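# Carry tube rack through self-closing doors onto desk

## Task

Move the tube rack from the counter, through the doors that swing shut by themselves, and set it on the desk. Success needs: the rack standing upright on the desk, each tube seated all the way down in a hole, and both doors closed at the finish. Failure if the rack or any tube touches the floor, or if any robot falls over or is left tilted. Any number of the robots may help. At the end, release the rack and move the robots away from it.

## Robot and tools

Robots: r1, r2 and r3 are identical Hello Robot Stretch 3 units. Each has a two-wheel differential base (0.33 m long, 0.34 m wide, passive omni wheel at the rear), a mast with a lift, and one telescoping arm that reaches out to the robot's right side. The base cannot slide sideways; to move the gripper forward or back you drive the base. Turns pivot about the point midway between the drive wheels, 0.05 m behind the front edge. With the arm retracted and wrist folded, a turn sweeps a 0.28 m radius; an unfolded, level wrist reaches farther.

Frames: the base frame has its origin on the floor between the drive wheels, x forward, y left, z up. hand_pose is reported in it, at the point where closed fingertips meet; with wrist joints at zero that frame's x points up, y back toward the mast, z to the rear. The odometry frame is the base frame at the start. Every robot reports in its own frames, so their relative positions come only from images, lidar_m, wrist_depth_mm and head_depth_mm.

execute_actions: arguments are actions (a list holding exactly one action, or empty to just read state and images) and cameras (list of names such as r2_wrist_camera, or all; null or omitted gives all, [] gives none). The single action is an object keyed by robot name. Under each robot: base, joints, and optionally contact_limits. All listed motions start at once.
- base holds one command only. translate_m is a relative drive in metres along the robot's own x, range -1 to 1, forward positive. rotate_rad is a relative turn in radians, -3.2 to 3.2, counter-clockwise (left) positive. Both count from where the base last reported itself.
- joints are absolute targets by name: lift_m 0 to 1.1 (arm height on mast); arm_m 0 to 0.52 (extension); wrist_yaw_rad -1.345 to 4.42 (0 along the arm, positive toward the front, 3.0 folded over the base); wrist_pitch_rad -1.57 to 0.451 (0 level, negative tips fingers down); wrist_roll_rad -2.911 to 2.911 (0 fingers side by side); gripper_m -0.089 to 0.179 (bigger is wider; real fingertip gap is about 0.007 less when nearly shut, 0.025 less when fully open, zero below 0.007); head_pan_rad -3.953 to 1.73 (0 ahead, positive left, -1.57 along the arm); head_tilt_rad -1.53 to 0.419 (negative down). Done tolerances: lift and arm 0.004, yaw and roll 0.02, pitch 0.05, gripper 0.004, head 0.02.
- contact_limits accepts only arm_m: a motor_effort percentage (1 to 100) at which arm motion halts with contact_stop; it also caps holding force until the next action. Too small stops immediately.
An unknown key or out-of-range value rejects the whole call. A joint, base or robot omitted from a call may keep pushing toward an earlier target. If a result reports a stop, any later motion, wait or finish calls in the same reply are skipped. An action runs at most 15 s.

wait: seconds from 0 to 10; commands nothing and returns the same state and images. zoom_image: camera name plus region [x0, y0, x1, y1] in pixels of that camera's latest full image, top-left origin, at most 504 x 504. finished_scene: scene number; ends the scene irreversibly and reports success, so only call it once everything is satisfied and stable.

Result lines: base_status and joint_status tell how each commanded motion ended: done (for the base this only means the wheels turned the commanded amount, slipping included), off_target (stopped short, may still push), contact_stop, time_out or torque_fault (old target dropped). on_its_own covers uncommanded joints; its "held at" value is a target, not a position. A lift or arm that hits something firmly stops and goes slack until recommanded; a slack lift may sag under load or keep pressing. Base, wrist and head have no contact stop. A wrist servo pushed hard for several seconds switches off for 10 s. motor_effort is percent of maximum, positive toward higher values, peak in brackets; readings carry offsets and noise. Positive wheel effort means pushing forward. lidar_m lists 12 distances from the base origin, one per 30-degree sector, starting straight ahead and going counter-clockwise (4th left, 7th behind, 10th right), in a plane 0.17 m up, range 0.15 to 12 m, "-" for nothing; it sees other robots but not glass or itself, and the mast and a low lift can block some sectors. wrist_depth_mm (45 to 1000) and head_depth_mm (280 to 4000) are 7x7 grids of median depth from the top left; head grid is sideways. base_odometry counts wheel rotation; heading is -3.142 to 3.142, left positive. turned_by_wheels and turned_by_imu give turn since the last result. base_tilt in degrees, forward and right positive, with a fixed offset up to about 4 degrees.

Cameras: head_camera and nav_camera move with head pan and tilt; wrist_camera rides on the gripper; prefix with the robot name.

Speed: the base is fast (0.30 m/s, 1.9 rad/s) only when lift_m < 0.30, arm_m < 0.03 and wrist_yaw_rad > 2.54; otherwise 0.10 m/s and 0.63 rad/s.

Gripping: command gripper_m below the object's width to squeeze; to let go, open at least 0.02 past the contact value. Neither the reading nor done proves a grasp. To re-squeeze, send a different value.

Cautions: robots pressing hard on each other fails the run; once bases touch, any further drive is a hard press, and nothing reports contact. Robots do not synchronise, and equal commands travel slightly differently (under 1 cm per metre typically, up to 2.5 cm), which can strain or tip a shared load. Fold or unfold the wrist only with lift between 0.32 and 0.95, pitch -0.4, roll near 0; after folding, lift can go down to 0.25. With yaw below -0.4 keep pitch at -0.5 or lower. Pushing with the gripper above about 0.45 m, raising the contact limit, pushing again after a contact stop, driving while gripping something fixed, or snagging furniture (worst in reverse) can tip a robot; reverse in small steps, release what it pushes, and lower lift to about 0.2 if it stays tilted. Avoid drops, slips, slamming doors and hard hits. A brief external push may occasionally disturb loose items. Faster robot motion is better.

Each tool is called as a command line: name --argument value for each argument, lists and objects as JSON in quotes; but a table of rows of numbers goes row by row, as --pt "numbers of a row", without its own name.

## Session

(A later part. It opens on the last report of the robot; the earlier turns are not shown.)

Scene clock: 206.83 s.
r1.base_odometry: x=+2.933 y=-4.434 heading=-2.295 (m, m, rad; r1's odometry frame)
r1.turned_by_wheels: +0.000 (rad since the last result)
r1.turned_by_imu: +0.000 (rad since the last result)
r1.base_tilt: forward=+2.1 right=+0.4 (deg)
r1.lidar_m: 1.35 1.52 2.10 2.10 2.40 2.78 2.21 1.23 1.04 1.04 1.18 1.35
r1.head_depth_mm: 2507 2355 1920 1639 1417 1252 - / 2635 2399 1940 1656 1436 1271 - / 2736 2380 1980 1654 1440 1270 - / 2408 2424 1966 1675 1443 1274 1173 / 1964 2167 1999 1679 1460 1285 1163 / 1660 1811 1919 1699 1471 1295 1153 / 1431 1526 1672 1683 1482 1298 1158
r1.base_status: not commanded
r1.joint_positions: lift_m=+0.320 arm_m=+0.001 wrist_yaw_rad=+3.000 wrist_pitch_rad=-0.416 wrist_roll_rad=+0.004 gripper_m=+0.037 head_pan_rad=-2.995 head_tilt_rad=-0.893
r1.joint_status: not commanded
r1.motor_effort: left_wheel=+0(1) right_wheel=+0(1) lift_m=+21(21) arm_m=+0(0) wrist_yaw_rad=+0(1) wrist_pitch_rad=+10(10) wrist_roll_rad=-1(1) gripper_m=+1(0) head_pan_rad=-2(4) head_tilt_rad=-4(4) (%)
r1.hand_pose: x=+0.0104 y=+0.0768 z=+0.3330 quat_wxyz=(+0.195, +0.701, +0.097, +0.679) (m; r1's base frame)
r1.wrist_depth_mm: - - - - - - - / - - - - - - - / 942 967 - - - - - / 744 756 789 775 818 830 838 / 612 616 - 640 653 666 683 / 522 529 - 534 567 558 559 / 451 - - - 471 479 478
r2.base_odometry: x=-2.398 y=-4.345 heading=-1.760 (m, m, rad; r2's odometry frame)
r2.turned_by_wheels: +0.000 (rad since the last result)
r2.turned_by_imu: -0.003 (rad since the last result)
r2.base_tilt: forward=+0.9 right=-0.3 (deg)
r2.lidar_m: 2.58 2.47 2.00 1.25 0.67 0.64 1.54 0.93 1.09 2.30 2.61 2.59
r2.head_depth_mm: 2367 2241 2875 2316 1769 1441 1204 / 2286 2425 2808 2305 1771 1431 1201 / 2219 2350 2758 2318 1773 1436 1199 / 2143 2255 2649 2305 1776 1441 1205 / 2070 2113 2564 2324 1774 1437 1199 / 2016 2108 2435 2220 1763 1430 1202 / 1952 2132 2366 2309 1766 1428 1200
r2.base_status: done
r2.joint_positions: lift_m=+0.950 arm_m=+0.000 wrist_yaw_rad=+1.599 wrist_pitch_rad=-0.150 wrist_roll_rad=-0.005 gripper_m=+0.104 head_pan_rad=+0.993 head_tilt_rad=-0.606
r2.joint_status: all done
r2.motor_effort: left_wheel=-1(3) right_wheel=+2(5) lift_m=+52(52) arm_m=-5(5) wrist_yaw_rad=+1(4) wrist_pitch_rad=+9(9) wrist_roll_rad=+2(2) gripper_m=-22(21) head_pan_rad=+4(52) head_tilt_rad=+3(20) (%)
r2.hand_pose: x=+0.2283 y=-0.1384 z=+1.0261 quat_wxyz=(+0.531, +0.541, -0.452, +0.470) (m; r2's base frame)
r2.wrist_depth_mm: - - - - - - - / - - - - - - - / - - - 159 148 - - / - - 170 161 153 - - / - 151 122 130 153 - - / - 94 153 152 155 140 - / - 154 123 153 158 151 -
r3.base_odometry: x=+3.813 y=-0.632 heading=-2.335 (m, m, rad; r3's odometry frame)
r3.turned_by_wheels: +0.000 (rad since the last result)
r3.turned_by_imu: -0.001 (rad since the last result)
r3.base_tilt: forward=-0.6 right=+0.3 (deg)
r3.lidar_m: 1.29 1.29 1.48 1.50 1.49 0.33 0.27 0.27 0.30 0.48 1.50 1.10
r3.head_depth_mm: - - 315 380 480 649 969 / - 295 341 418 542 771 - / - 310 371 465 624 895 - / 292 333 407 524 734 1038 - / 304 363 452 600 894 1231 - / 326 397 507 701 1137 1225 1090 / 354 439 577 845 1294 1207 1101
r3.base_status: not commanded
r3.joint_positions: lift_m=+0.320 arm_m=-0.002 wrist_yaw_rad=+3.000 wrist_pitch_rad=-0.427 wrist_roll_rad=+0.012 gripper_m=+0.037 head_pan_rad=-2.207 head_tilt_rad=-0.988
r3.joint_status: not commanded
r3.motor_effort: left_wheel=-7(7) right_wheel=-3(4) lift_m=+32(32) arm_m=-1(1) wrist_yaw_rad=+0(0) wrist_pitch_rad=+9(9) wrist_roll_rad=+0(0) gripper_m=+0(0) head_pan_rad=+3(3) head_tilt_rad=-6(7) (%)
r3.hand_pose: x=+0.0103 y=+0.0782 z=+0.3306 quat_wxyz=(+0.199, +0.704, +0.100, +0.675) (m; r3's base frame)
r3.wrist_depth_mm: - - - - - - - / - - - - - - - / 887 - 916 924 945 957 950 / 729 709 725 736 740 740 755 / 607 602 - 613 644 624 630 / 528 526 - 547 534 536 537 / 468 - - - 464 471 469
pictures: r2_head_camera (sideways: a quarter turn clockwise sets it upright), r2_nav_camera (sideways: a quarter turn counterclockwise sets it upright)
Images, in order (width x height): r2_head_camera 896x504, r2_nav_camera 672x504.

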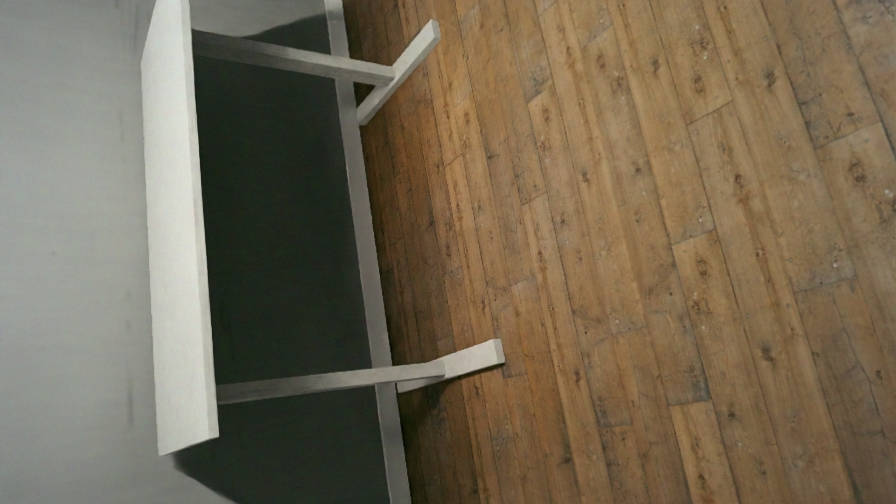

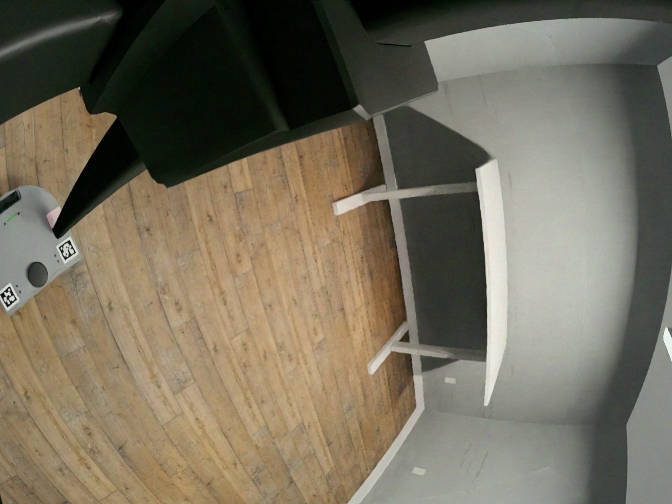

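execute_actions --actions '[{"r2":{"base":{"rotate_rad":0.95}}}]' --cameras '[]'

execute_actions --actions '[{"r2":{"base":{"translate_m":1.0},"joints":{"lift_m":1.08,"head_pan_rad":0.4,"head_tilt_rad":-0.4}},"r3":{"base":{"translate_m":0.85},"joints":{"head_tilt_rad":-0.5,"head_pan_rad":-1.8}}}]' --cameras '["r2_nav_camera","r2_head_camera","r3_nav_camera"]'

Scene clock: 209.87 s.
r1.base_odometry: x=+2.933 y=-4.434 heading=-2.295 (m, m, rad; r1's odometry frame)
r1.turned_by_wheels: +0.000 (rad since the last result)
r1.turned_by_imu: +0.000 (rad since the last result)
r1.base_tilt: forward=+2.1 right=+0.5 (deg)
r1.lidar_m: 1.35 1.52 2.10 2.10 2.39 2.77 2.21 1.23 1.04 1.04 1.18 1.35
r1.head_depth_mm: 2541 2353 1929 1627 1417 1256 - / 2644 2364 1941 1652 1429 1261 - / 2778 2427 1973 1665 1433 1263 - / 2413 2404 1987 1667 1446 1268 1181 / 1964 2178 1997 1688 1463 1281 1164 / 1669 1815 1925 1698 1468 1286 1152 / 1427 1533 1665 1679 1474 1305 1158
r1.base_status: not commanded
r1.joint_positions: lift_m=+0.320 arm_m=+0.001 wrist_yaw_rad=+3.000 wrist_pitch_rad=-0.416 wrist_roll_rad=+0.004 gripper_m=+0.037 head_pan_rad=-2.995 head_tilt_rad=-0.893
r1.joint_status: not commanded
r1.motor_effort: left_wheel=-1(0) right_wheel=+1(0) lift_m=+21(21) arm_m=+0(1) wrist_yaw_rad=+0(1) wrist_pitch_rad=+10(10) wrist_roll_rad=-1(0) gripper_m=+1(0) head_pan_rad=-3(3) head_tilt_rad=-4(4) (%)
r1.hand_pose: x=+0.0104 y=+0.0768 z=+0.3330 quat_wxyz=(+0.195, +0.701, +0.097, +0.679) (m; r1's base frame)
r1.wrist_depth_mm: - - - - - - - / - - - - - - - / 953 977 - - - - - / 749 755 778 780 809 838 837 / 605 622 - 654 663 663 676 / 512 517 - 533 562 561 570 / 448 - - - 470 477 485
r2.base_odometry: x=-2.398 y=-4.345 heading=-0.810 (m, m, rad; r2's odometry frame)
r2.turned_by_wheels: +0.950 (rad since the last result)
r2.turned_by_imu: +0.956 (rad since the last result)
r2.base_tilt: forward=+0.8 right=-0.3 (deg)
r2.lidar_m: 2.48 1.52 0.73 0.64 1.54 0.92 0.93 2.30 2.50 2.61 2.58 2.79
r2.head_depth_mm: 1286 1538 1894 2190 1769 1436 1201 / 1058 1220 1437 1743 1765 1429 1199 / 900 1017 1162 1359 1596 1434 1203 / 782 866 975 1113 1285 1386 1199 / 691 758 839 936 1058 1216 1201 / 620 673 736 809 899 1011 1136 / 562 605 656 705 777 916 1178
r2.base_status: done
r2.joint_positions: lift_m=+0.950 arm_m=+0.000 wrist_yaw_rad=+1.599 wrist_pitch_rad=-0.150 wrist_roll_rad=-0.005 gripper_m=+0.104 head_pan_rad=+0.993 head_tilt_rad=-0.606
r2.joint_status: not commanded
r2.motor_effort: left_wheel=+0(3) right_wheel=+2(5) lift_m=+52(52) arm_m=-5(5) wrist_yaw_rad=+2(1) wrist_pitch_rad=+9(9) wrist_roll_rad=+2(2) gripper_m=-21(21) head_pan_rad=+5(4) head_tilt_rad=+3(3) (%)
r2.hand_pose: x=+0.2283 y=-0.1384 z=+1.0261 quat_wxyz=(+0.531, +0.541, -0.452, +0.470) (m; r2's base frame)
r2.wrist_depth_mm: - - - - - - - / - - - - - - - / - - - 158 149 - - / - - 170 160 153 - - / - 151 122 129 154 - - / - 94 154 152 155 140 - / - 154 122 154 158 152 -
r3.base_odometry: x=+3.813 y=-0.632 heading=-2.335 (m, m, rad; r3's odometry frame)
r3.turned_by_wheels: +0.000 (rad since the last result)
r3.turned_by_imu: -0.001 (rad since the last result)
r3.base_tilt: forward=-0.7 right=+0.3 (deg)
r3.lidar_m: 1.29 1.29 1.48 1.49 1.49 0.33 0.27 0.27 0.30 0.48 1.40 1.10
r3.head_depth_mm: - - 315 380 480 651 969 / - 295 341 418 544 770 - / - 310 371 466 625 896 - / 292 333 408 525 734 1036 - / 304 362 452 600 890 1228 - / 327 396 507 701 1134 1223 1089 / 354 438 577 842 1303 1205 1097
r3.base_status: not commanded
r3.joint_positions: lift_m=+0.320 arm_m=-0.002 wrist_yaw_rad=+3.000 wrist_pitch_rad=-0.427 wrist_roll_rad=+0.012 gripper_m=+0.037 head_pan_rad=-2.207 head_tilt_rad=-0.988
r3.joint_status: not commanded
r3.motor_effort: left_wheel=-7(7) right_wheel=-2(3) lift_m=+32(32) arm_m=-1(1) wrist_yaw_rad=+0(0) wrist_pitch_rad=+9(9) wrist_roll_rad=+0(0) gripper_m=+0(1) head_pan_rad=+3(3) head_tilt_rad=-6(6) (%)
r3.hand_pose: x=+0.0103 y=+0.0782 z=+0.3306 quat_wxyz=(+0.199, +0.704, +0.100, +0.675) (m; r3's base frame)
r3.wrist_depth_mm: - - - - - - - / - - - - - - - / 892 - 913 925 926 918 949 / 717 708 738 742 736 752 765 / 604 603 - 628 644 629 633 / 523 523 - 548 530 536 539 / 466 - - - 468 470 473
pictures: none
No camera images: the call's "cameras" was empty. Leave "cameras" out to get every camera's image.

Scene clock: 221.27 s.
r1.base_odometry: x=+2.933 y=-4.434 heading=-2.295 (m, m, rad; r1's odometry frame)
r1.turned_by_wheels: +0.000 (rad since the last result)
r1.turned_by_imu: -0.001 (rad since the last result)
r1.base_tilt: forward=+2.1 right=+0.5 (deg)
r1.lidar_m: 1.35 1.52 2.11 2.10 2.39 2.79 2.21 1.23 1.04 1.04 1.19 1.35
r1.head_depth_mm: 2538 2339 1934 1629 1424 1255 - / 2638 2395 1949 1641 1438 1259 - / 2714 2417 1946 1665 1437 1269 - / 2413 2404 1986 1666 1443 1275 1173 / 1960 2155 2002 1674 1458 1284 1164 / 1665 1804 1908 1694 1464 1291 1152 / 1426 1538 1681 1683 1476 1301 1155
r1.base_status: not commanded
r1.joint_positions: lift_m=+0.320 arm_m=+0.001 wrist_yaw_rad=+3.000 wrist_pitch_rad=-0.416 wrist_roll_rad=+0.004 gripper_m=+0.037 head_pan_rad=-2.995 head_tilt_rad=-0.893
r1.joint_status: not commanded
r1.motor_effort: left_wheel=-1(0) right_wheel=+1(1) lift_m=+21(21) arm_m=-1(1) wrist_yaw_rad=+0(1) wrist_pitch_rad=+10(10) wrist_roll_rad=-1(0) gripper_m=+1(0) head_pan_rad=-2(3) head_tilt_rad=-4(3) (%)
r1.hand_pose: x=+0.0104 y=+0.0768 z=+0.3330 quat_wxyz=(+0.195, +0.701, +0.097, +0.679) (m; r1's base frame)
r1.wrist_depth_mm: - - - - - - - / - - - - - - - / 941 978 - - - - - / 742 745 775 782 826 837 842 / 600 613 - 629 662 667 671 / 526 522 - 541 567 555 575 / 447 - - - 471 478 482
r2.base_odometry: x=-1.708 y=-5.069 heading=-0.810 (m, m, rad; r2's odometry frame)
r2.turned_by_wheels: +0.000 (rad since the last result)
r2.turned_by_imu: -0.004 (rad since the last result)
r2.base_tilt: forward=+0.9 right=-0.3 (deg)
r2.lidar_m: 1.57 1.08 1.22 0.98 0.97 1.04 1.89 3.23 2.78 2.21 2.19 1.51
r2.head_depth_mm: 1260 1350 1440 939 1717 1709 1367 / 1265 1358 1442 934 1722 1704 1366 / 1281 1369 1458 928 1739 1699 1359 / 1284 1382 1457 928 1762 1692 1361 / 1294 1385 1461 921 1284 1539 1322 / 1298 1393 1500 917 1784 1698 1344 / 1304 1407 1511 1616 1791 1695 1352
r2.base_status: done
r2.joint_positions: lift_m=+1.080 arm_m=+0.000 wrist_yaw_rad=+1.599 wrist_pitch_rad=-0.150 wrist_roll_rad=-0.005 gripper_m=+0.104 head_pan_rad=+0.407 head_tilt_rad=-0.409
r2.joint_status: all done
r2.motor_effort: left_wheel=-2(1) right_wheel=+2(6) lift_m=+51(54) arm_m=-6(5) wrist_yaw_rad=+2(2) wrist_pitch_rad=+9(9) wrist_roll_rad=+2(2) gripper_m=-22(21) head_pan_rad=-4(44) head_tilt_rad=+4(23) (%)
r2.hand_pose: x=+0.2283 y=-0.1384 z=+1.1563 quat_wxyz=(+0.531, +0.541, -0.452, +0.470) (m; r2's base frame)
r2.wrist_depth_mm: - - - - - - - / - - - - - - - / - - - 159 149 - - / 909 908 170 159 154 - - / 693 150 122 129 153 - - / - 94 154 152 154 140 - / - 155 122 155 158 151 -
r3.base_odometry: x=+3.225 y=-1.246 heading=-2.335 (m, m, rad; r3's odometry frame)
r3.turned_by_wheels: +0.000 (rad since the last result)
r3.turned_by_imu: +0.006 (rad since the last result)
r3.base_tilt: forward=-0.7 right=+0.4 (deg)
r3.lidar_m: 0.47 0.47 0.54 0.94 1.64 1.89 0.28 0.32 1.16 0.57 0.57 0.55
r3.head_depth_mm: 3038 3258 3404 2658 1987 1550 1308 / 3482 3741 3704 2666 1988 1574 1313 / 3936 - 3934 2620 1969 1574 1311 / 3917 - 3905 2599 1946 1564 1307 / 3678 - 3854 2577 1943 1563 1300 / 3502 3825 3785 2579 1938 1563 1298 / 3378 3632 3732 2548 1918 1475 855
r3.base_status: done
r3.joint_positions: lift_m=+0.320 arm_m=-0.002 wrist_yaw_rad=+3.000 wrist_pitch_rad=-0.427 wrist_roll_rad=+0.012 gripper_m=+0.037 head_pan_rad=-1.807 head_tilt_rad=-0.507
r3.joint_status: all done
r3.on_its_own: right_wheel is at rest, and its effort (-20) is outside its rest range (-18 to +18)
r3.motor_effort: left_wheel=-14(14) right_wheel=-20(21) lift_m=+33(33) arm_m=-1(1) wrist_yaw_rad=+0(0) wrist_pitch_rad=+9(8) wrist_roll_rad=+0(0) gripper_m=+0(0) head_pan_rad=+4(25) head_tilt_rad=+4(35) (%)
r3.hand_pose: x=+0.0103 y=+0.0782 z=+0.3306 quat_wxyz=(+0.199, +0.704, +0.100, +0.675) (m; r3's base frame)
r3.wrist_depth_mm: - - - - 713 525 419 / - - - - 746 545 430 / 911 - 925 927 790 571 444 / 725 720 738 744 720 597 464 / 609 611 - 617 641 596 472 / 522 525 - 546 534 534 484 / 465 - - - 468 470 463
pictures: r2_head_camera (sideways: a quarter turn clockwise sets it upright), r2_nav_camera (sideways: a quarter turn counterclockwise sets it upright), r3_nav_camera (sideways: a quarter turn counterclockwise sets it upright)
Images, in order (width x height): r2_head_camera 896x504, r2_nav_camera 672x504, r3_nav_camera 672x504.

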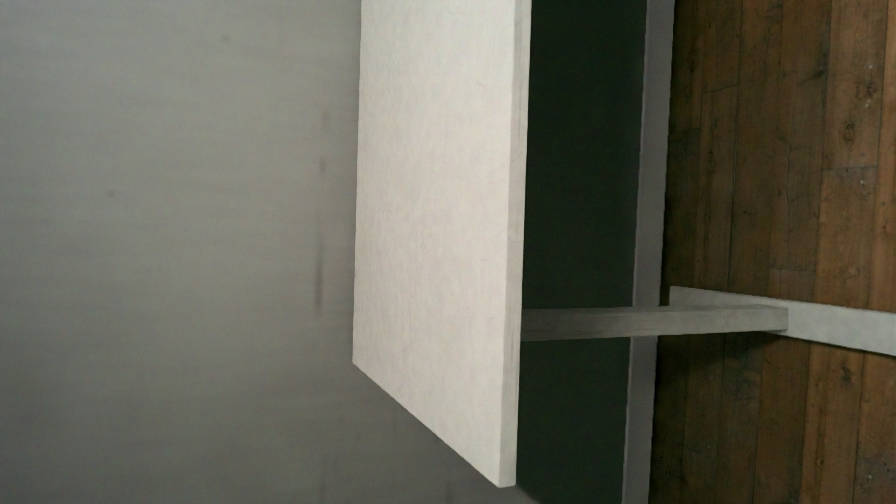

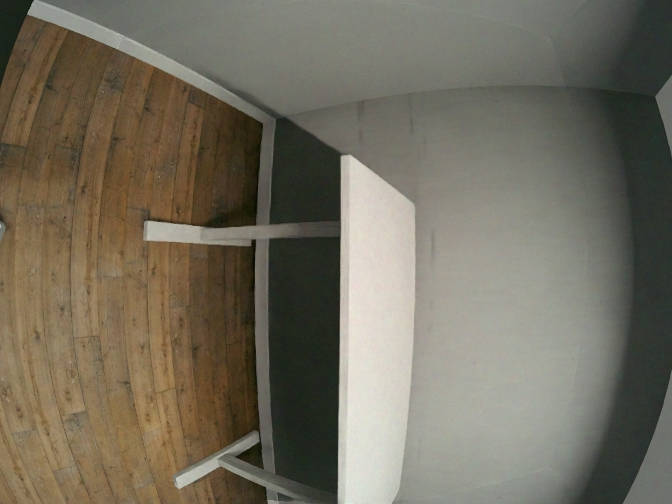

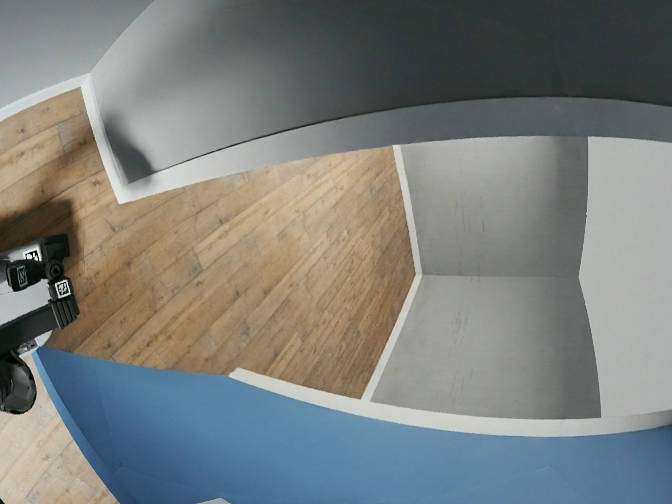

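execute_actions --actions '[{"r2":{"base":{"translate_m":0.35},"joints":{"lift_m":1.0}},"r3":{"base":{"translate_m":0.13}}}]' --cameras '[]'

execute_actions --actions '[{"r2":{"base":{"rotate_rad":1.97},"joints":{"head_pan_rad":-1.57,"head_tilt_rad":-0.7}},"r3":{"base":{"rotate_rad":1.5}}}]' --cameras '[]'

execute_actions --actions '[{"r2":{"joints":{"wrist_yaw_rad":0.8}},"r3":{"base":{"translate_m":0.6},"joints":{"head_pan_rad":1.7}}}]' --cameras '["r2_nav_camera","r2_head_camera","r3_nav_camera","r2_wrist_camera"]'

Scene clock: 226.73 s.
r1.base_odometry: x=+2.933 y=-4.434 heading=-2.295 (m, m, rad; r1's odometry frame)
r1.turned_by_wheels: +0.000 (rad since the last result)
r1.turned_by_imu: +0.000 (rad since the last result)
r1.base_tilt: forward=+2.2 right=+0.5 (deg)
r1.lidar_m: 1.35 1.52 2.10 2.10 2.39 2.79 2.21 1.23 1.04 1.04 1.19 1.35
r1.head_depth_mm: 2542 2333 1931 1641 1418 1249 - / 2635 2388 1946 1641 1426 1262 - / 2723 2407 1963 1651 1443 1268 - / 2445 2395 1985 1682 1444 1278 1178 / 1961 2174 1994 1700 1465 1285 1165 / 1660 1797 1914 1708 1465 1292 1151 / 1440 1544 1671 1675 1478 1290 1153
r1.base_status: not commanded
r1.joint_positions: lift_m=+0.320 arm_m=+0.001 wrist_yaw_rad=+3.000 wrist_pitch_rad=-0.416 wrist_roll_rad=+0.004 gripper_m=+0.037 head_pan_rad=-2.995 head_tilt_rad=-0.893
r1.joint_status: not commanded
r1.motor_effort: left_wheel=-1(0) right_wheel=+0(1) lift_m=+21(21) arm_m=-2(0) wrist_yaw_rad=-1(0) wrist_pitch_rad=+10(10) wrist_roll_rad=-1(1) gripper_m=+0(1) head_pan_rad=-4(4) head_tilt_rad=-4(4) (%)
r1.hand_pose: x=+0.0104 y=+0.0768 z=+0.3330 quat_wxyz=(+0.195, +0.701, +0.097, +0.679) (m; r1's base frame)
r1.wrist_depth_mm: - - - - - - - / - - - - - - - / 941 975 - - - - - / 737 744 794 790 795 822 836 / 609 615 - 628 664 662 668 / 514 522 - 539 564 554 557 / 446 - - - 467 485 483
r2.base_odometry: x=-1.467 y=-5.323 heading=-0.810 (m, m, rad; r2's odometry frame)
r2.turned_by_wheels: +0.000 (rad since the last result)
r2.turned_by_imu: -0.002 (rad since the last result)
r2.base_tilt: forward=+1.0 right=-0.3 (deg)
r2.lidar_m: 1.24 0.80 0.80 1.11 1.10 1.19 1.92 3.55 2.61 2.08 2.06 1.18
r2.head_depth_mm: 991 1058 1139 941 624 502 1363 / 996 1066 1151 934 622 500 1360 / 1001 1072 1154 932 620 501 1370 / 1006 1083 1164 926 617 499 1354 / 1014 1087 1171 922 615 498 1355 / 1020 1096 1183 916 613 496 1245 / 1029 1101 1190 911 612 514 1310
r2.base_status: done
r2.joint_positions: lift_m=+1.000 arm_m=+0.000 wrist_yaw_rad=+1.599 wrist_pitch_rad=-0.150 wrist_roll_rad=-0.005 gripper_m=+0.104 head_pan_rad=+0.407 head_tilt_rad=-0.409
r2.joint_status: all done
r2.motor_effort: left_wheel=-1(3) right_wheel=+2(6) lift_m=+32(46) arm_m=-5(5) wrist_yaw_rad=+1(3) wrist_pitch_rad=+9(9) wrist_roll_rad=+2(2) gripper_m=-22(21) head_pan_rad=-4(4) head_tilt_rad=+5(4) (%)
r2.hand_pose: x=+0.2283 y=-0.1384 z=+1.0769 quat_wxyz=(+0.531, +0.541, -0.452, +0.470) (m; r2's base frame)
r2.wrist_depth_mm: 895 979 - - - - - / 908 - - - - - - / 999 - - 159 148 - - / 661 678 170 160 153 819 - / 450 150 122 130 154 379 - / 362 94 154 152 155 141 - / - 155 122 153 159 151 -
r3.base_odometry: x=+3.135 y=-1.340 heading=-2.335 (m, m, rad; r3's odometry frame)
r3.turned_by_wheels: +0.000 (rad since the last result)
r3.turned_by_imu: +0.000 (rad since the last result)
r3.base_tilt: forward=-0.8 right=+0.4 (deg)
r3.lidar_m: 0.35 0.35 0.40 0.69 1.68 2.02 1.75 1.11 0.63 0.55 0.55 0.40
r3.head_depth_mm: 611 683 772 887 1044 1269 1319 / 573 635 712 809 937 1116 1284 / 540 593 659 745 850 994 1195 / 443 480 533 674 777 895 1059 / 476 527 578 641 706 817 946 / 458 491 535 588 651 741 847 / 426 463 506 556 621 693 788
r3.base_status: done
r3.joint_positions: lift_m=+0.320 arm_m=-0.002 wrist_yaw_rad=+3.000 wrist_pitch_rad=-0.427 wrist_roll_rad=+0.012 gripper_m=+0.037 head_pan_rad=-1.807 head_tilt_rad=-0.507
r3.joint_status: not commanded
r3.motor_effort: left_wheel=-3(12) right_wheel=+3(15) lift_m=+32(31) arm_m=-1(1) wrist_yaw_rad=+0(0) wrist_pitch_rad=+8(9) wrist_roll_rad=+0(0) gripper_m=+0(1) head_pan_rad=+3(3) head_tilt_rad=+4(5) (%)
r3.hand_pose: x=+0.0103 y=+0.0782 z=+0.3306 quat_wxyz=(+0.199, +0.704, +0.100, +0.675) (m; r3's base frame)
r3.wrist_depth_mm: - - - 811 527 395 311 / - - - 881 552 411 323 / 899 - 914 869 589 423 333 / 726 711 729 746 612 444 343 / 609 608 - 622 592 463 357 / 517 527 - 545 533 475 369 / 476 - - - 467 458 380
pictures: none
No camera images: the call's "cameras" was empty. Leave "cameras" out to get every camera's image.

Scene clock: 230.83 s.
r1.base_odometry: x=+2.933 y=-4.434 heading=-2.295 (m, m, rad; r1's odometry frame)
r1.turned_by_wheels: +0.000 (rad since the last result)
r1.turned_by_imu: +0.000 (rad since the last result)
r1.base_tilt: forward=+2.2 right=+0.5 (deg)
r1.lidar_m: 1.35 1.52 2.10 2.09 2.39 2.78 2.21 1.23 1.04 1.04 1.19 1.35
r1.head_depth_mm: 2518 2364 1901 1643 1427 1260 - / 2659 2382 1956 1640 1422 1255 - / 2743 2428 1944 1642 1435 1268 - / 2425 2383 1975 1676 1454 1280 1172 / 1966 2160 2002 1681 1461 1277 1161 / 1650 1794 1914 1701 1468 1285 1151 / 1429 1537 1674 1681 1480 1297 1152
r1.base_status: not commanded
r1.joint_positions: lift_m=+0.320 arm_m=+0.001 wrist_yaw_rad=+3.000 wrist_pitch_rad=-0.416 wrist_roll_rad=+0.004 gripper_m=+0.037 head_pan_rad=-2.995 head_tilt_rad=-0.893
r1.joint_status: not commanded
r1.motor_effort: left_wheel=+0(1) right_wheel=+0(0) lift_m=+21(21) arm_m=-1(0) wrist_yaw_rad=+0(0) wrist_pitch_rad=+10(10) wrist_roll_rad=-1(0) gripper_m=+0(1) head_pan_rad=-3(4) head_tilt_rad=-3(3) (%)
r1.hand_pose: x=+0.0104 y=+0.0768 z=+0.3330 quat_wxyz=(+0.195, +0.701, +0.097, +0.679) (m; r1's base frame)
r1.wrist_depth_mm: - - - - - - - / - - - - - - - / 942 939 - - - - - / 722 741 770 798 790 832 834 / 619 619 - 634 652 652 655 / 518 524 - 537 565 560 572 / 453 - - - 466 486 483
r2.base_odometry: x=-1.467 y=-5.323 heading=+1.160 (m, m, rad; r2's odometry frame)
r2.turned_by_wheels: +1.970 (rad since the last result)
r2.turned_by_imu: +1.984 (rad since the last result)
r2.base_tilt: forward=+0.9 right=-0.4 (deg)
r2.lidar_m: 1.10 1.14 1.67 3.54 2.89 2.13 2.05 1.18 1.27 1.23 0.80 1.14
r2.head_depth_mm: 989 1052 773 - - 1359 1154 / 995 1063 735 - - - 1150 / 1000 1068 734 588 - - 1142 / 1010 1077 735 545 1632 - 1133 / 1014 1075 734 544 1653 - 1109 / 1020 1091 732 545 1632 - 1113 / 1022 1096 735 566 - - 1108
r2.base_status: done
r2.joint_positions: lift_m=+1.000 arm_m=+0.000 wrist_yaw_rad=+1.599 wrist_pitch_rad=-0.150 wrist_roll_rad=-0.005 gripper_m=+0.104 head_pan_rad=-1.563 head_tilt_rad=-0.691
r2.joint_status: all done
r2.motor_effort: left_wheel=-2(5) right_wheel=+2(5) lift_m=+32(32) arm_m=-5(6) wrist_yaw_rad=+1(2) wrist_pitch_rad=+9(9) wrist_roll_rad=+2(2) gripper_m=-22(22) head_pan_rad=-4(53) head_tilt_rad=-4(26) (%)
r2.hand_pose: x=+0.2283 y=-0.1384 z=+1.0769 quat_wxyz=(+0.531, +0.541, -0.452, +0.470) (m; r2's base frame)
r2.wrist_depth_mm: 941 917 974 952 935 939 935 / 995 - 959 965 952 - 980 / - - - 159 148 - - / - - 172 160 154 - - / - 150 122 129 154 - - / - 94 153 152 155 140 396 / - 153 122 153 158 151 316
r3.base_odometry: x=+3.135 y=-1.340 heading=-0.835 (m, m, rad; r3's odometry frame)
r3.turned_by_wheels: +1.500 (rad since the last result)
r3.turned_by_imu: +1.514 (rad since the last result)
r3.base_tilt: forward=-0.6 right=+0.4 (deg)
r3.lidar_m: 0.62 1.68 1.95 1.75 1.27 0.66 0.55 0.55 0.42 0.35 0.35 0.39
r3.head_depth_mm: 402 450 512 594 700 781 852 / 372 413 465 531 619 743 920 / 347 382 426 480 550 646 783 / 324 355 392 438 496 572 676 / 305 332 364 403 452 514 594 / 290 311 339 374 415 466 533 / - 293 318 347 384 427 482
r3.base_status: done
r3.joint_positions: lift_m=+0.320 arm_m=-0.002 wrist_yaw_rad=+3.000 wrist_pitch_rad=-0.427 wrist_roll_rad=+0.012 gripper_m=+0.037 head_pan_rad=-1.807 head_tilt_rad=-0.507
r3.joint_status: not commanded
r3.motor_effort: left_wheel=-3(8) right_wheel=+4(8) lift_m=+31(32) arm_m=-1(1) wrist_yaw_rad=+0(1) wrist_pitch_rad=+8(8) wrist_roll_rad=+0(0) gripper_m=+0(0) head_pan_rad=+3(4) head_tilt_rad=+4(4) (%)
r3.hand_pose: x=+0.0103 y=+0.0782 z=+0.3306 quat_wxyz=(+0.199, +0.704, +0.100, +0.675) (m; r3's base frame)
r3.wrist_depth_mm: - - - - - - - / - - - - - - - / 888 - 917 911 936 945 958 / 727 714 732 739 738 746 765 / 612 604 - 623 647 631 633 / 524 523 - 542 539 534 543 / 468 - - - 464 469 475
pictures: none
No camera images: the call's "cameras" was empty. Leave "cameras" out to get every camera's image.

Scene clock: 238.17 s.
r1.base_odometry: x=+2.933 y=-4.434 heading=-2.295 (m, m, rad; r1's odometry frame)
r1.turned_by_wheels: +0.000 (rad since the last result)
r1.turned_by_imu: +0.000 (rad since the last result)
r1.base_tilt: forward=+2.2 right=+0.5 (deg)
r1.lidar_m: 1.35 1.52 2.10 2.09 2.39 2.78 2.21 1.23 1.04 1.04 1.19 1.35
r1.head_depth_mm: 2525 2362 1917 1639 1423 1247 - / 2613 2372 1945 1641 1422 1264 - / 2735 2414 1971 1666 1438 1269 - / 2404 2418 1970 1669 1440 1279 1174 / 1969 2161 2004 1692 1462 1285 1166 / 1650 1790 1920 1707 1470 1287 1149 / 1433 1533 1670 1676 1468 1294 1159
r1.base_status: not commanded
r1.joint_positions: lift_m=+0.320 arm_m=+0.001 wrist_yaw_rad=+3.000 wrist_pitch_rad=-0.416 wrist_roll_rad=+0.004 gripper_m=+0.037 head_pan_rad=-2.995 head_tilt_rad=-0.893
r1.joint_status: not commanded
r1.motor_effort: left_wheel=-1(0) right_wheel=+0(0) lift_m=+21(21) arm_m=-1(1) wrist_yaw_rad=+0(1) wrist_pitch_rad=+10(10) wrist_roll_rad=+0(1) gripper_m=+0(0) head_pan_rad=-3(4) head_tilt_rad=-3(3) (%)
r1.hand_pose: x=+0.0104 y=+0.0768 z=+0.3330 quat_wxyz=(+0.195, +0.701, +0.097, +0.679) (m; r1's base frame)
r1.wrist_depth_mm: - - - - - - - / - - - - - - - / 954 974 - - - - - / 747 759 767 803 797 836 843 / 608 618 - 643 658 667 685 / 511 534 - 537 560 552 556 / 446 - - - 466 477 483
r2.base_odometry: x=-1.467 y=-5.323 heading=+1.160 (m, m, rad; r2's odometry frame)
r2.turned_by_wheels: +0.000 (rad since the last result)
r2.turned_by_imu: -0.001 (rad since the last result)
r2.base_tilt: forward=+0.8 right=-0.3 (deg)
r2.lidar_m: 1.10 1.14 1.67 3.54 2.90 2.13 2.06 1.18 1.27 1.23 0.80 1.14
r2.head_depth_mm: 989 1054 775 - - 1290 1158 / 997 1062 735 - - - 1133 / 1003 1068 736 589 - - 1162 / 1006 1075 734 545 - 1279 1156 / 1014 1084 774 - - 1331 1156 / 1019 1088 733 - - 1308 1133 / 1028 1099 333 345 1503 1356 1155
r2.base_status: not commanded
r2.joint_positions: lift_m=+1.000 arm_m=+0.000 wrist_yaw_rad=+0.802 wrist_pitch_rad=-0.150 wrist_roll_rad=-0.005 gripper_m=+0.104 head_pan_rad=-1.563 head_tilt_rad=-0.691
r2.joint_status: all done
r2.motor_effort: left_wheel=-1(1) right_wheel=+3(2) lift_m=+32(32) arm_m=-5(5) wrist_yaw_rad=-3(5) wrist_pitch_rad=+9(9) wrist_roll_rad=+2(2) gripper_m=-21(21) head_pan_rad=-4(5) head_tilt_rad=-4(4) (%)
r2.hand_pose: x=+0.1581 y=-0.3190 z=+1.0769 quat_wxyz=(+0.672, +0.323, -0.626, +0.227) (m; r2's base frame)
r2.wrist_depth_mm: 754 915 - - - 876 762 / 806 900 - - - 915 784 / 802 932 - 159 149 933 786 / 843 983 171 160 154 827 771 / 850 150 121 130 153 303 539 / 863 94 155 152 155 141 395 / 909 153 122 154 158 150 316
r3.base_odometry: x=+3.538 y=-1.785 heading=-0.835 (m, m, rad; r3's odometry frame)
r3.turned_by_wheels: +0.000 (rad since the last result)
r3.turned_by_imu: -0.574 (rad since the last result)
r3.base_tilt: forward=-0.7 right=+0.3 (deg)
r3.lidar_m: 0.17 0.27 1.21 1.40 1.96 1.93 1.28 1.02 0.41 0.20 0.16 0.16
r3.head_depth_mm: 1187 1263 1360 1465 1543 1543 1323 / 1277 1365 1479 1601 1743 1577 1316 / 1378 1495 1615 1768 1871 1578 1311 / 1514 1634 1786 1975 1958 1569 1306 / 1573 1718 1907 2130 1955 1568 1300 / 1724 1905 2136 2356 1940 1561 1301 / 1854 2014 2190 2353 1997 - -
r3.base_status: done
r3.joint_positions: lift_m=+0.320 arm_m=-0.002 wrist_yaw_rad=+3.001 wrist_pitch_rad=-0.427 wrist_roll_rad=+0.012 gripper_m=+0.037 head_pan_rad=+1.694 head_tilt_rad=-0.503
r3.joint_status: all done
r3.motor_effort: left_wheel=+1(21) right_wheel=+18(54) lift_m=+26(33) arm_m=+0(1) wrist_yaw_rad=+0(54) wrist_pitch_rad=+9(9) wrist_roll_rad=+0(0) gripper_m=+0(0) head_pan_rad=+3(35) head_tilt_rad=+2(4) (%)
r3.hand_pose: x=+0.0101 y=+0.0783 z=+0.3307 quat_wxyz=(+0.199, +0.703, +0.100, +0.675) (m; r3's base frame)
r3.wrist_depth_mm: - - - - - - 720 / - - - - - - 585 / 881 - 909 935 932 937 493 / 729 711 735 742 748 757 423 / 604 604 - 617 642 610 373 / 524 526 - 542 540 523 334 / 473 - - - 468 458 302
pictures: r2_head_camera (sideways: a quarter turn clockwise sets it upright), r2_nav_camera (sideways: a quarter turn counterclockwise sets it upright), r2_wrist_camera, r3_nav_camera (sideways: a quarter turn counterclockwise sets it upright)
Images, in order (width x height): r2_head_camera 896x504, r2_nav_camera 672x504, r2_wrist_camera 644x364, r3_nav_camera 672x504.

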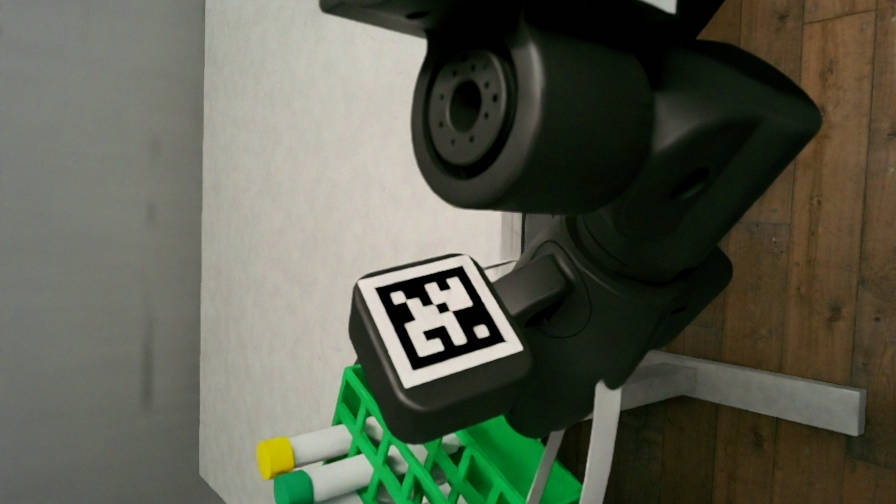

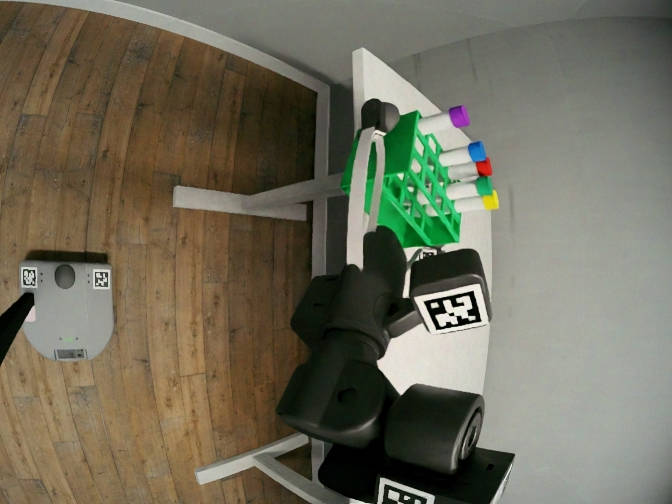

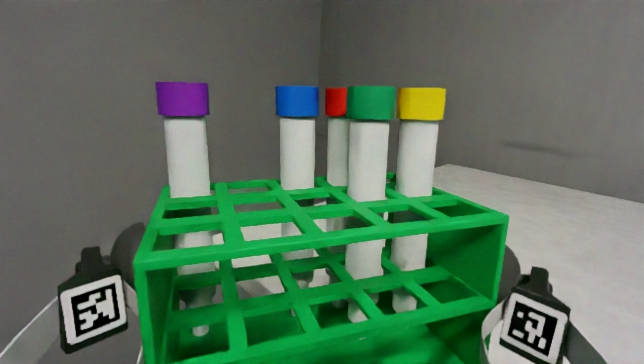

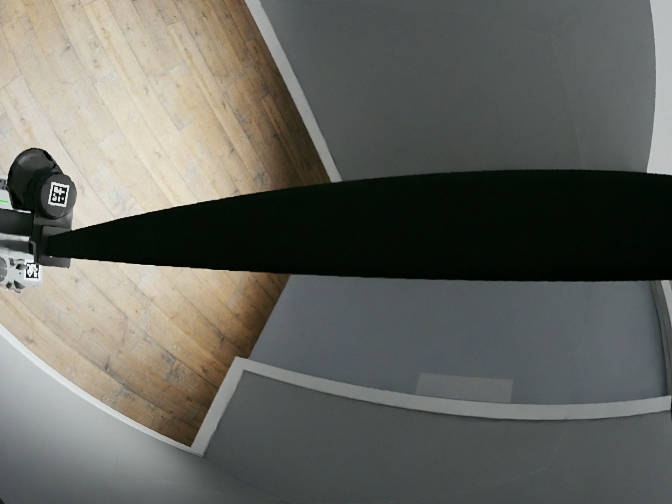

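execute_actions --actions '[{"r2":{"joints":{"wrist_yaw_rad":0.0,"lift_m":1.04,"head_tilt_rad":-0.4}},"r3":{"base":{"translate_m":-0.12},"joints":{"head_pan_rad":-3.6}}}]' --cameras '[]'

execute_actions --actions '[{"r2":{"joints":{"arm_m":0.32}}}]' --cameras '["r2_nav_camera","r2_head_camera","r3_nav_camera","r2_wrist_camera"]'

Scene clock: 241.90 s.
r1.base_odometry: x=+2.933 y=-4.434 heading=-2.295 (m, m, rad; r1's odometry frame)
r1.turned_by_wheels: +0.000 (rad since the last result)
r1.turned_by_imu: +0.000 (rad since the last result)
r1.base_tilt: forward=+2.1 right=+0.5 (deg)
r1.lidar_m: 1.35 1.52 2.10 2.10 2.40 2.78 2.21 1.23 1.04 1.04 1.19 1.35
r1.head_depth_mm: 2543 2341 1925 1623 1421 1251 - / 2604 2361 1932 1635 1430 1262 - / 2749 2399 1951 1657 1432 1265 - / 2413 2399 1979 1680 1447 1274 1172 / 1980 2165 1975 1682 1456 1284 1159 / 1650 1795 1928 1701 1473 1287 1150 / 1438 1539 1668 1678 1478 1302 1155
r1.base_status: not commanded
r1.joint_positions: lift_m=+0.320 arm_m=+0.001 wrist_yaw_rad=+3.000 wrist_pitch_rad=-0.416 wrist_roll_rad=+0.004 gripper_m=+0.037 head_pan_rad=-2.995 head_tilt_rad=-0.893
r1.joint_status: not commanded
r1.motor_effort: left_wheel=-1(1) right_wheel=+0(0) lift_m=+20(21) arm_m=-1(0) wrist_yaw_rad=+0(1) wrist_pitch_rad=+10(10) wrist_roll_rad=+0(1) gripper_m=+0(1) head_pan_rad=-4(4) head_tilt_rad=-4(4) (%)
r1.hand_pose: x=+0.0104 y=+0.0768 z=+0.3330 quat_wxyz=(+0.195, +0.701, +0.097, +0.679) (m; r1's base frame)
r1.wrist_depth_mm: - - - - - - - / - - - - - - - / 959 968 - - - - - / 769 748 771 802 828 832 841 / 603 606 - 647 632 664 671 / 517 526 - 537 558 550 565 / 457 - - - 476 474 482
r2.base_odometry: x=-1.467 y=-5.323 heading=+1.160 (m, m, rad; r2's odometry frame)
r2.turned_by_wheels: +0.000 (rad since the last result)
r2.turned_by_imu: -0.001 (rad since the last result)
r2.base_tilt: forward=+0.8 right=-0.4 (deg)
r2.lidar_m: 1.10 1.14 1.67 3.55 2.89 2.13 2.05 1.18 1.27 1.23 0.80 1.14
r2.head_depth_mm: 993 1066 1144 1012 - - - / 1003 1072 1153 369 - - - / 1007 1081 1163 380 - - - / 1012 1088 1167 373 361 498 1359 / 1022 1090 1177 921 587 517 1354 / 1028 1104 1185 915 614 517 1148 / 1032 1107 1192 914 611 516 1309
r2.base_status: not commanded
r2.joint_positions: lift_m=+1.040 arm_m=+0.000 wrist_yaw_rad=+0.002 wrist_pitch_rad=-0.150 wrist_roll_rad=-0.005 gripper_m=+0.104 head_pan_rad=-1.563 head_tilt_rad=-0.409
r2.joint_status: all done
r2.motor_effort: left_wheel=-1(1) right_wheel=+2(2) lift_m=+52(54) arm_m=-5(5) wrist_yaw_rad=-3(4) wrist_pitch_rad=+9(9) wrist_roll_rad=+2(2) gripper_m=-21(21) head_pan_rad=-3(5) head_tilt_rad=+4(26) (%)
r2.hand_pose: x=-0.0209 y=-0.3951 z=+1.1163 quat_wxyz=(+0.707, +0.054, -0.703, -0.052) (m; r2's base frame)
r2.wrist_depth_mm: 880 884 883 912 898 917 909 / 938 958 926 912 893 928 943 / 963 950 963 159 148 - 984 / - 801 171 160 154 974 - / 531 151 121 129 154 340 644 / 415 95 153 152 156 140 467 / 315 153 122 154 158 151 379
r3.base_odometry: x=+3.457 y=-1.696 heading=-0.835 (m, m, rad; r3's odometry frame)
r3.turned_by_wheels: +0.000 (rad since the last result)
r3.turned_by_imu: -0.001 (rad since the last result)
r3.base_tilt: forward=-0.6 right=+0.4 (deg)
r3.lidar_m: 0.28 0.43 1.29 1.48 1.85 1.84 1.18 0.95 0.66 0.32 0.26 0.26
r3.head_depth_mm: 1516 1651 1795 1978 2007 1594 1325 / 1548 1688 1846 2038 1977 1584 1316 / 1568 1711 1879 2084 1971 1573 1315 / 1601 1739 1911 2132 1961 1573 1307 / 1637 1764 1961 2185 1957 1567 1308 / 1654 1813 2005 2234 1945 1559 1302 / 1682 1805 1949 2072 1941 1547 1295
r3.base_status: done
r3.joint_positions: lift_m=+0.320 arm_m=-0.002 wrist_yaw_rad=+3.001 wrist_pitch_rad=-0.427 wrist_roll_rad=+0.012 gripper_m=+0.037 head_pan_rad=-3.593 head_tilt_rad=-0.503
r3.joint_status: all done
r3.motor_effort: left_wheel=+0(5) right_wheel=-2(15) lift_m=+26(25) arm_m=-1(0) wrist_yaw_rad=-1(2) wrist_pitch_rad=+9(9) wrist_roll_rad=+1(0) gripper_m=+0(0) head_pan_rad=-2(35) head_tilt_rad=+2(2) (%)
r3.hand_pose: x=+0.0100 y=+0.0783 z=+0.3307 quat_wxyz=(+0.199, +0.703, +0.100, +0.675) (m; r3's base frame)
r3.wrist_depth_mm: - - - - - - - / - - - - - - 970 / 888 - 908 929 929 931 774 / 723 725 728 751 735 748 666 / 612 612 - 621 639 624 585 / 518 522 - 546 533 536 512 / 470 - - - 467 470 452
pictures: none
No camera images: the call's "cameras" was empty. Leave "cameras" out to get every camera's image.

Scene clock: 245.47 s.
r1.base_odometry: x=+2.933 y=-4.434 heading=-2.295 (m, m, rad; r1's odometry frame)
r1.turned_by_wheels: +0.000 (rad since the last result)
r1.turned_by_imu: +0.000 (rad since the last result)
r1.base_tilt: forward=+2.1 right=+0.5 (deg)
r1.lidar_m: 1.35 1.52 2.10 2.09 2.40 2.78 2.21 1.23 1.04 1.04 1.19 1.35
r1.head_depth_mm: 2557 2359 1936 1627 1421 1247 - / 2612 2392 1926 1650 1425 1269 - / 2755 2389 1976 1668 1438 1267 - / 2435 2404 1977 1669 1448 1279 1172 / 1958 2173 1994 1692 1461 1278 1165 / 1667 1815 1905 1700 1463 1298 1149 / 1432 1534 1664 1673 1477 1291 1154
r1.base_status: not commanded
r1.joint_positions: lift_m=+0.320 arm_m=+0.001 wrist_yaw_rad=+3.000 wrist_pitch_rad=-0.416 wrist_roll_rad=+0.004 gripper_m=+0.037 head_pan_rad=-2.995 head_tilt_rad=-0.893
r1.joint_status: not commanded
r1.motor_effort: left_wheel=+0(0) right_wheel=+0(1) lift_m=+21(21) arm_m=+0(1) wrist_yaw_rad=-1(1) wrist_pitch_rad=+10(10) wrist_roll_rad=+0(1) gripper_m=+0(1) head_pan_rad=-2(3) head_tilt_rad=-3(4) (%)
r1.hand_pose: x=+0.0104 y=+0.0768 z=+0.3330 quat_wxyz=(+0.195, +0.701, +0.097, +0.679) (m; r1's base frame)
r1.wrist_depth_mm: - - - - - - - / - - - - - - - / 965 964 - - - - - / 749 748 772 785 814 823 846 / 603 625 - 632 657 666 671 / 522 530 - 540 565 556 560 / 451 - - - 463 482 480
r2.base_odometry: x=-1.467 y=-5.323 heading=+1.160 (m, m, rad; r2's odometry frame)
r2.turned_by_wheels: +0.000 (rad since the last result)
r2.turned_by_imu: -0.001 (rad since the last result)
r2.base_tilt: forward=+0.8 right=-0.4 (deg)
r2.lidar_m: 1.10 1.14 1.67 3.56 2.90 2.13 2.06 1.18 1.27 1.23 0.80 1.14
r2.head_depth_mm: 996 1066 1114 878 623 503 1360 / 998 1074 - 846 621 501 1364 / 1003 1077 1125 812 620 499 1357 / 1012 1087 1139 863 618 499 1355 / 1018 1093 1180 919 617 516 1355 / 1024 1102 1182 916 614 517 1147 / 1033 1107 1193 910 611 515 1312
r2.base_status: not commanded
r2.joint_positions: lift_m=+1.040 arm_m=+0.320 wrist_yaw_rad=+0.001 wrist_pitch_rad=-0.150 wrist_roll_rad=-0.005 gripper_m=+0.104 head_pan_rad=-1.563 head_tilt_rad=-0.409
r2.joint_status: all done
r2.motor_effort: left_wheel=-1(1) right_wheel=+2(2) lift_m=+51(51) arm_m=+5(6) wrist_yaw_rad=-1(2) wrist_pitch_rad=+9(9) wrist_roll_rad=+2(2) gripper_m=-21(21) head_pan_rad=-5(4) head_tilt_rad=+4(5) (%)
r2.hand_pose: x=-0.0213 y=-0.7144 z=+1.1163 quat_wxyz=(+0.707, +0.054, -0.703, -0.053) (m; r2's base frame)
r2.wrist_depth_mm: 603 597 593 608 604 601 609 / 615 609 621 624 630 636 627 / 653 643 658 159 148 663 664 / 699 672 171 161 154 700 689 / 536 151 122 130 154 345 634 / 425 94 154 152 156 140 468 / 312 153 122 154 158 151 374
r3.base_odometry: x=+3.457 y=-1.696 heading=-0.835 (m, m, rad; r3's odometry frame)
r3.turned_by_wheels: +0.000 (rad since the last result)
r3.turned_by_imu: -0.001 (rad since the last result)
r3.base_tilt: forward=-0.7 right=+0.3 (deg)
r3.lidar_m: 0.28 0.43 1.29 1.48 1.86 1.84 1.18 0.95 0.66 0.32 0.26 0.26
r3.head_depth_mm: 1521 1651 1795 1993 1997 1591 1329 / 1547 1681 1839 2033 1998 1586 1319 / 1574 1711 1869 2075 1974 1574 1314 / 1599 1737 1924 2120 1966 1575 1302 / 1633 1783 1957 2190 1953 1557 1300 / 1662 1815 2005 2225 1936 1558 1301 / 1664 1806 1947 2060 1934 1553 1293
r3.base_status: not commanded
r3.joint_positions: lift_m=+0.320 arm_m=-0.002 wrist_yaw_rad=+3.001 wrist_pitch_rad=-0.427 wrist_roll_rad=+0.012 gripper_m=+0.037 head_pan_rad=-3.593 head_tilt_rad=-0.503
r3.joint_status: not commanded
r3.motor_effort: left_wheel=+0(1) right_wheel=-1(2) lift_m=+26(25) arm_m=+0(0) wrist_yaw_rad=-1(1) wrist_pitch_rad=+9(9) wrist_roll_rad=+1(0) gripper_m=+1(1) head_pan_rad=-3(3) head_tilt_rad=+2(2) (%)
r3.hand_pose: x=+0.0100 y=+0.0783 z=+0.3307 quat_wxyz=(+0.199, +0.703, +0.100, +0.675) (m; r3's base frame)
r3.wrist_depth_mm: - - - - - - - / - - - - - - 953 / 898 - 914 942 919 936 773 / 726 711 734 738 738 758 665 / 602 606 - 613 646 630 586 / 524 525 - 545 538 535 510 / 469 - - - 468 471 450
pictures: r2_head_camera (sideways: a quarter turn clockwise sets it upright), r2_nav_camera (sideways: a quarter turn counterclockwise sets it upright), r2_wrist_camera, r3_nav_camera (sideways: a quarter turn counterclockwise sets it upright)
Images, in order (width x height): r2_head_camera 896x504, r2_nav_camera 672x504, r2_wrist_camera 644x364, r3_nav_camera 672x504.

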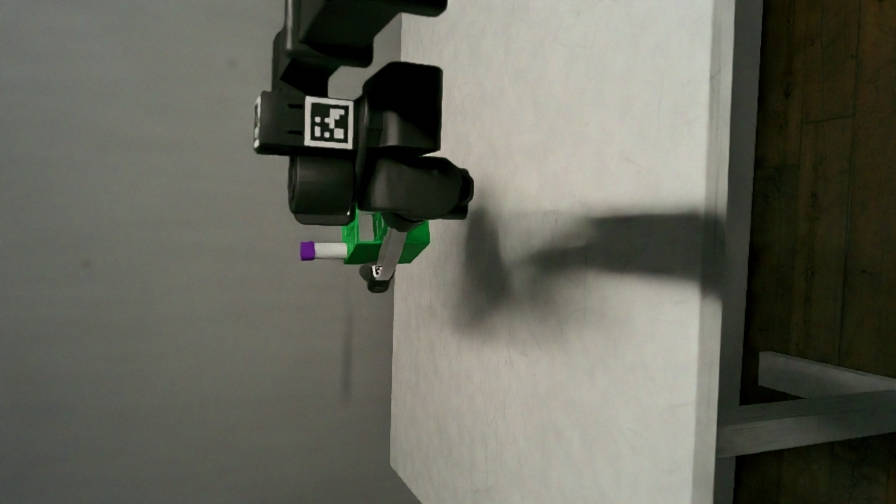

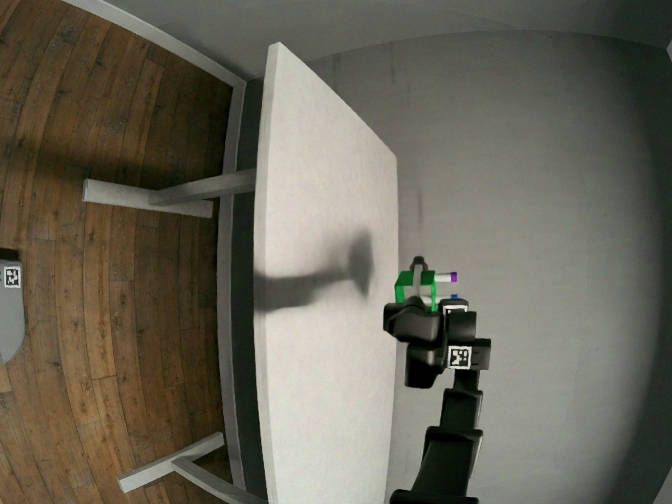

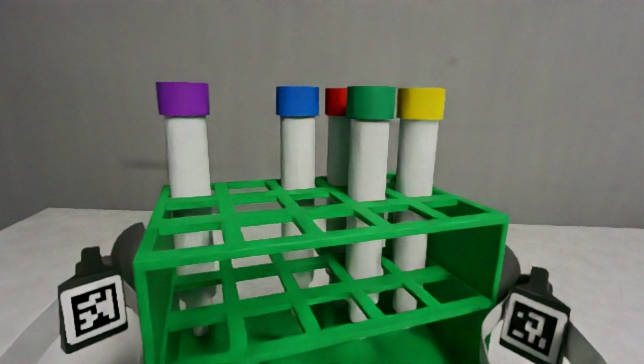

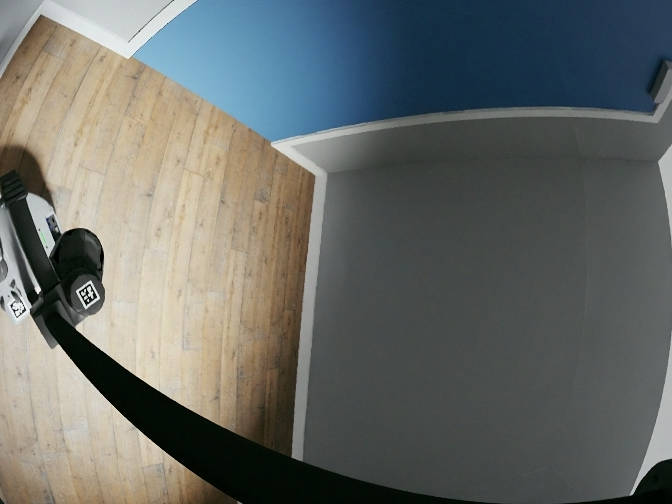

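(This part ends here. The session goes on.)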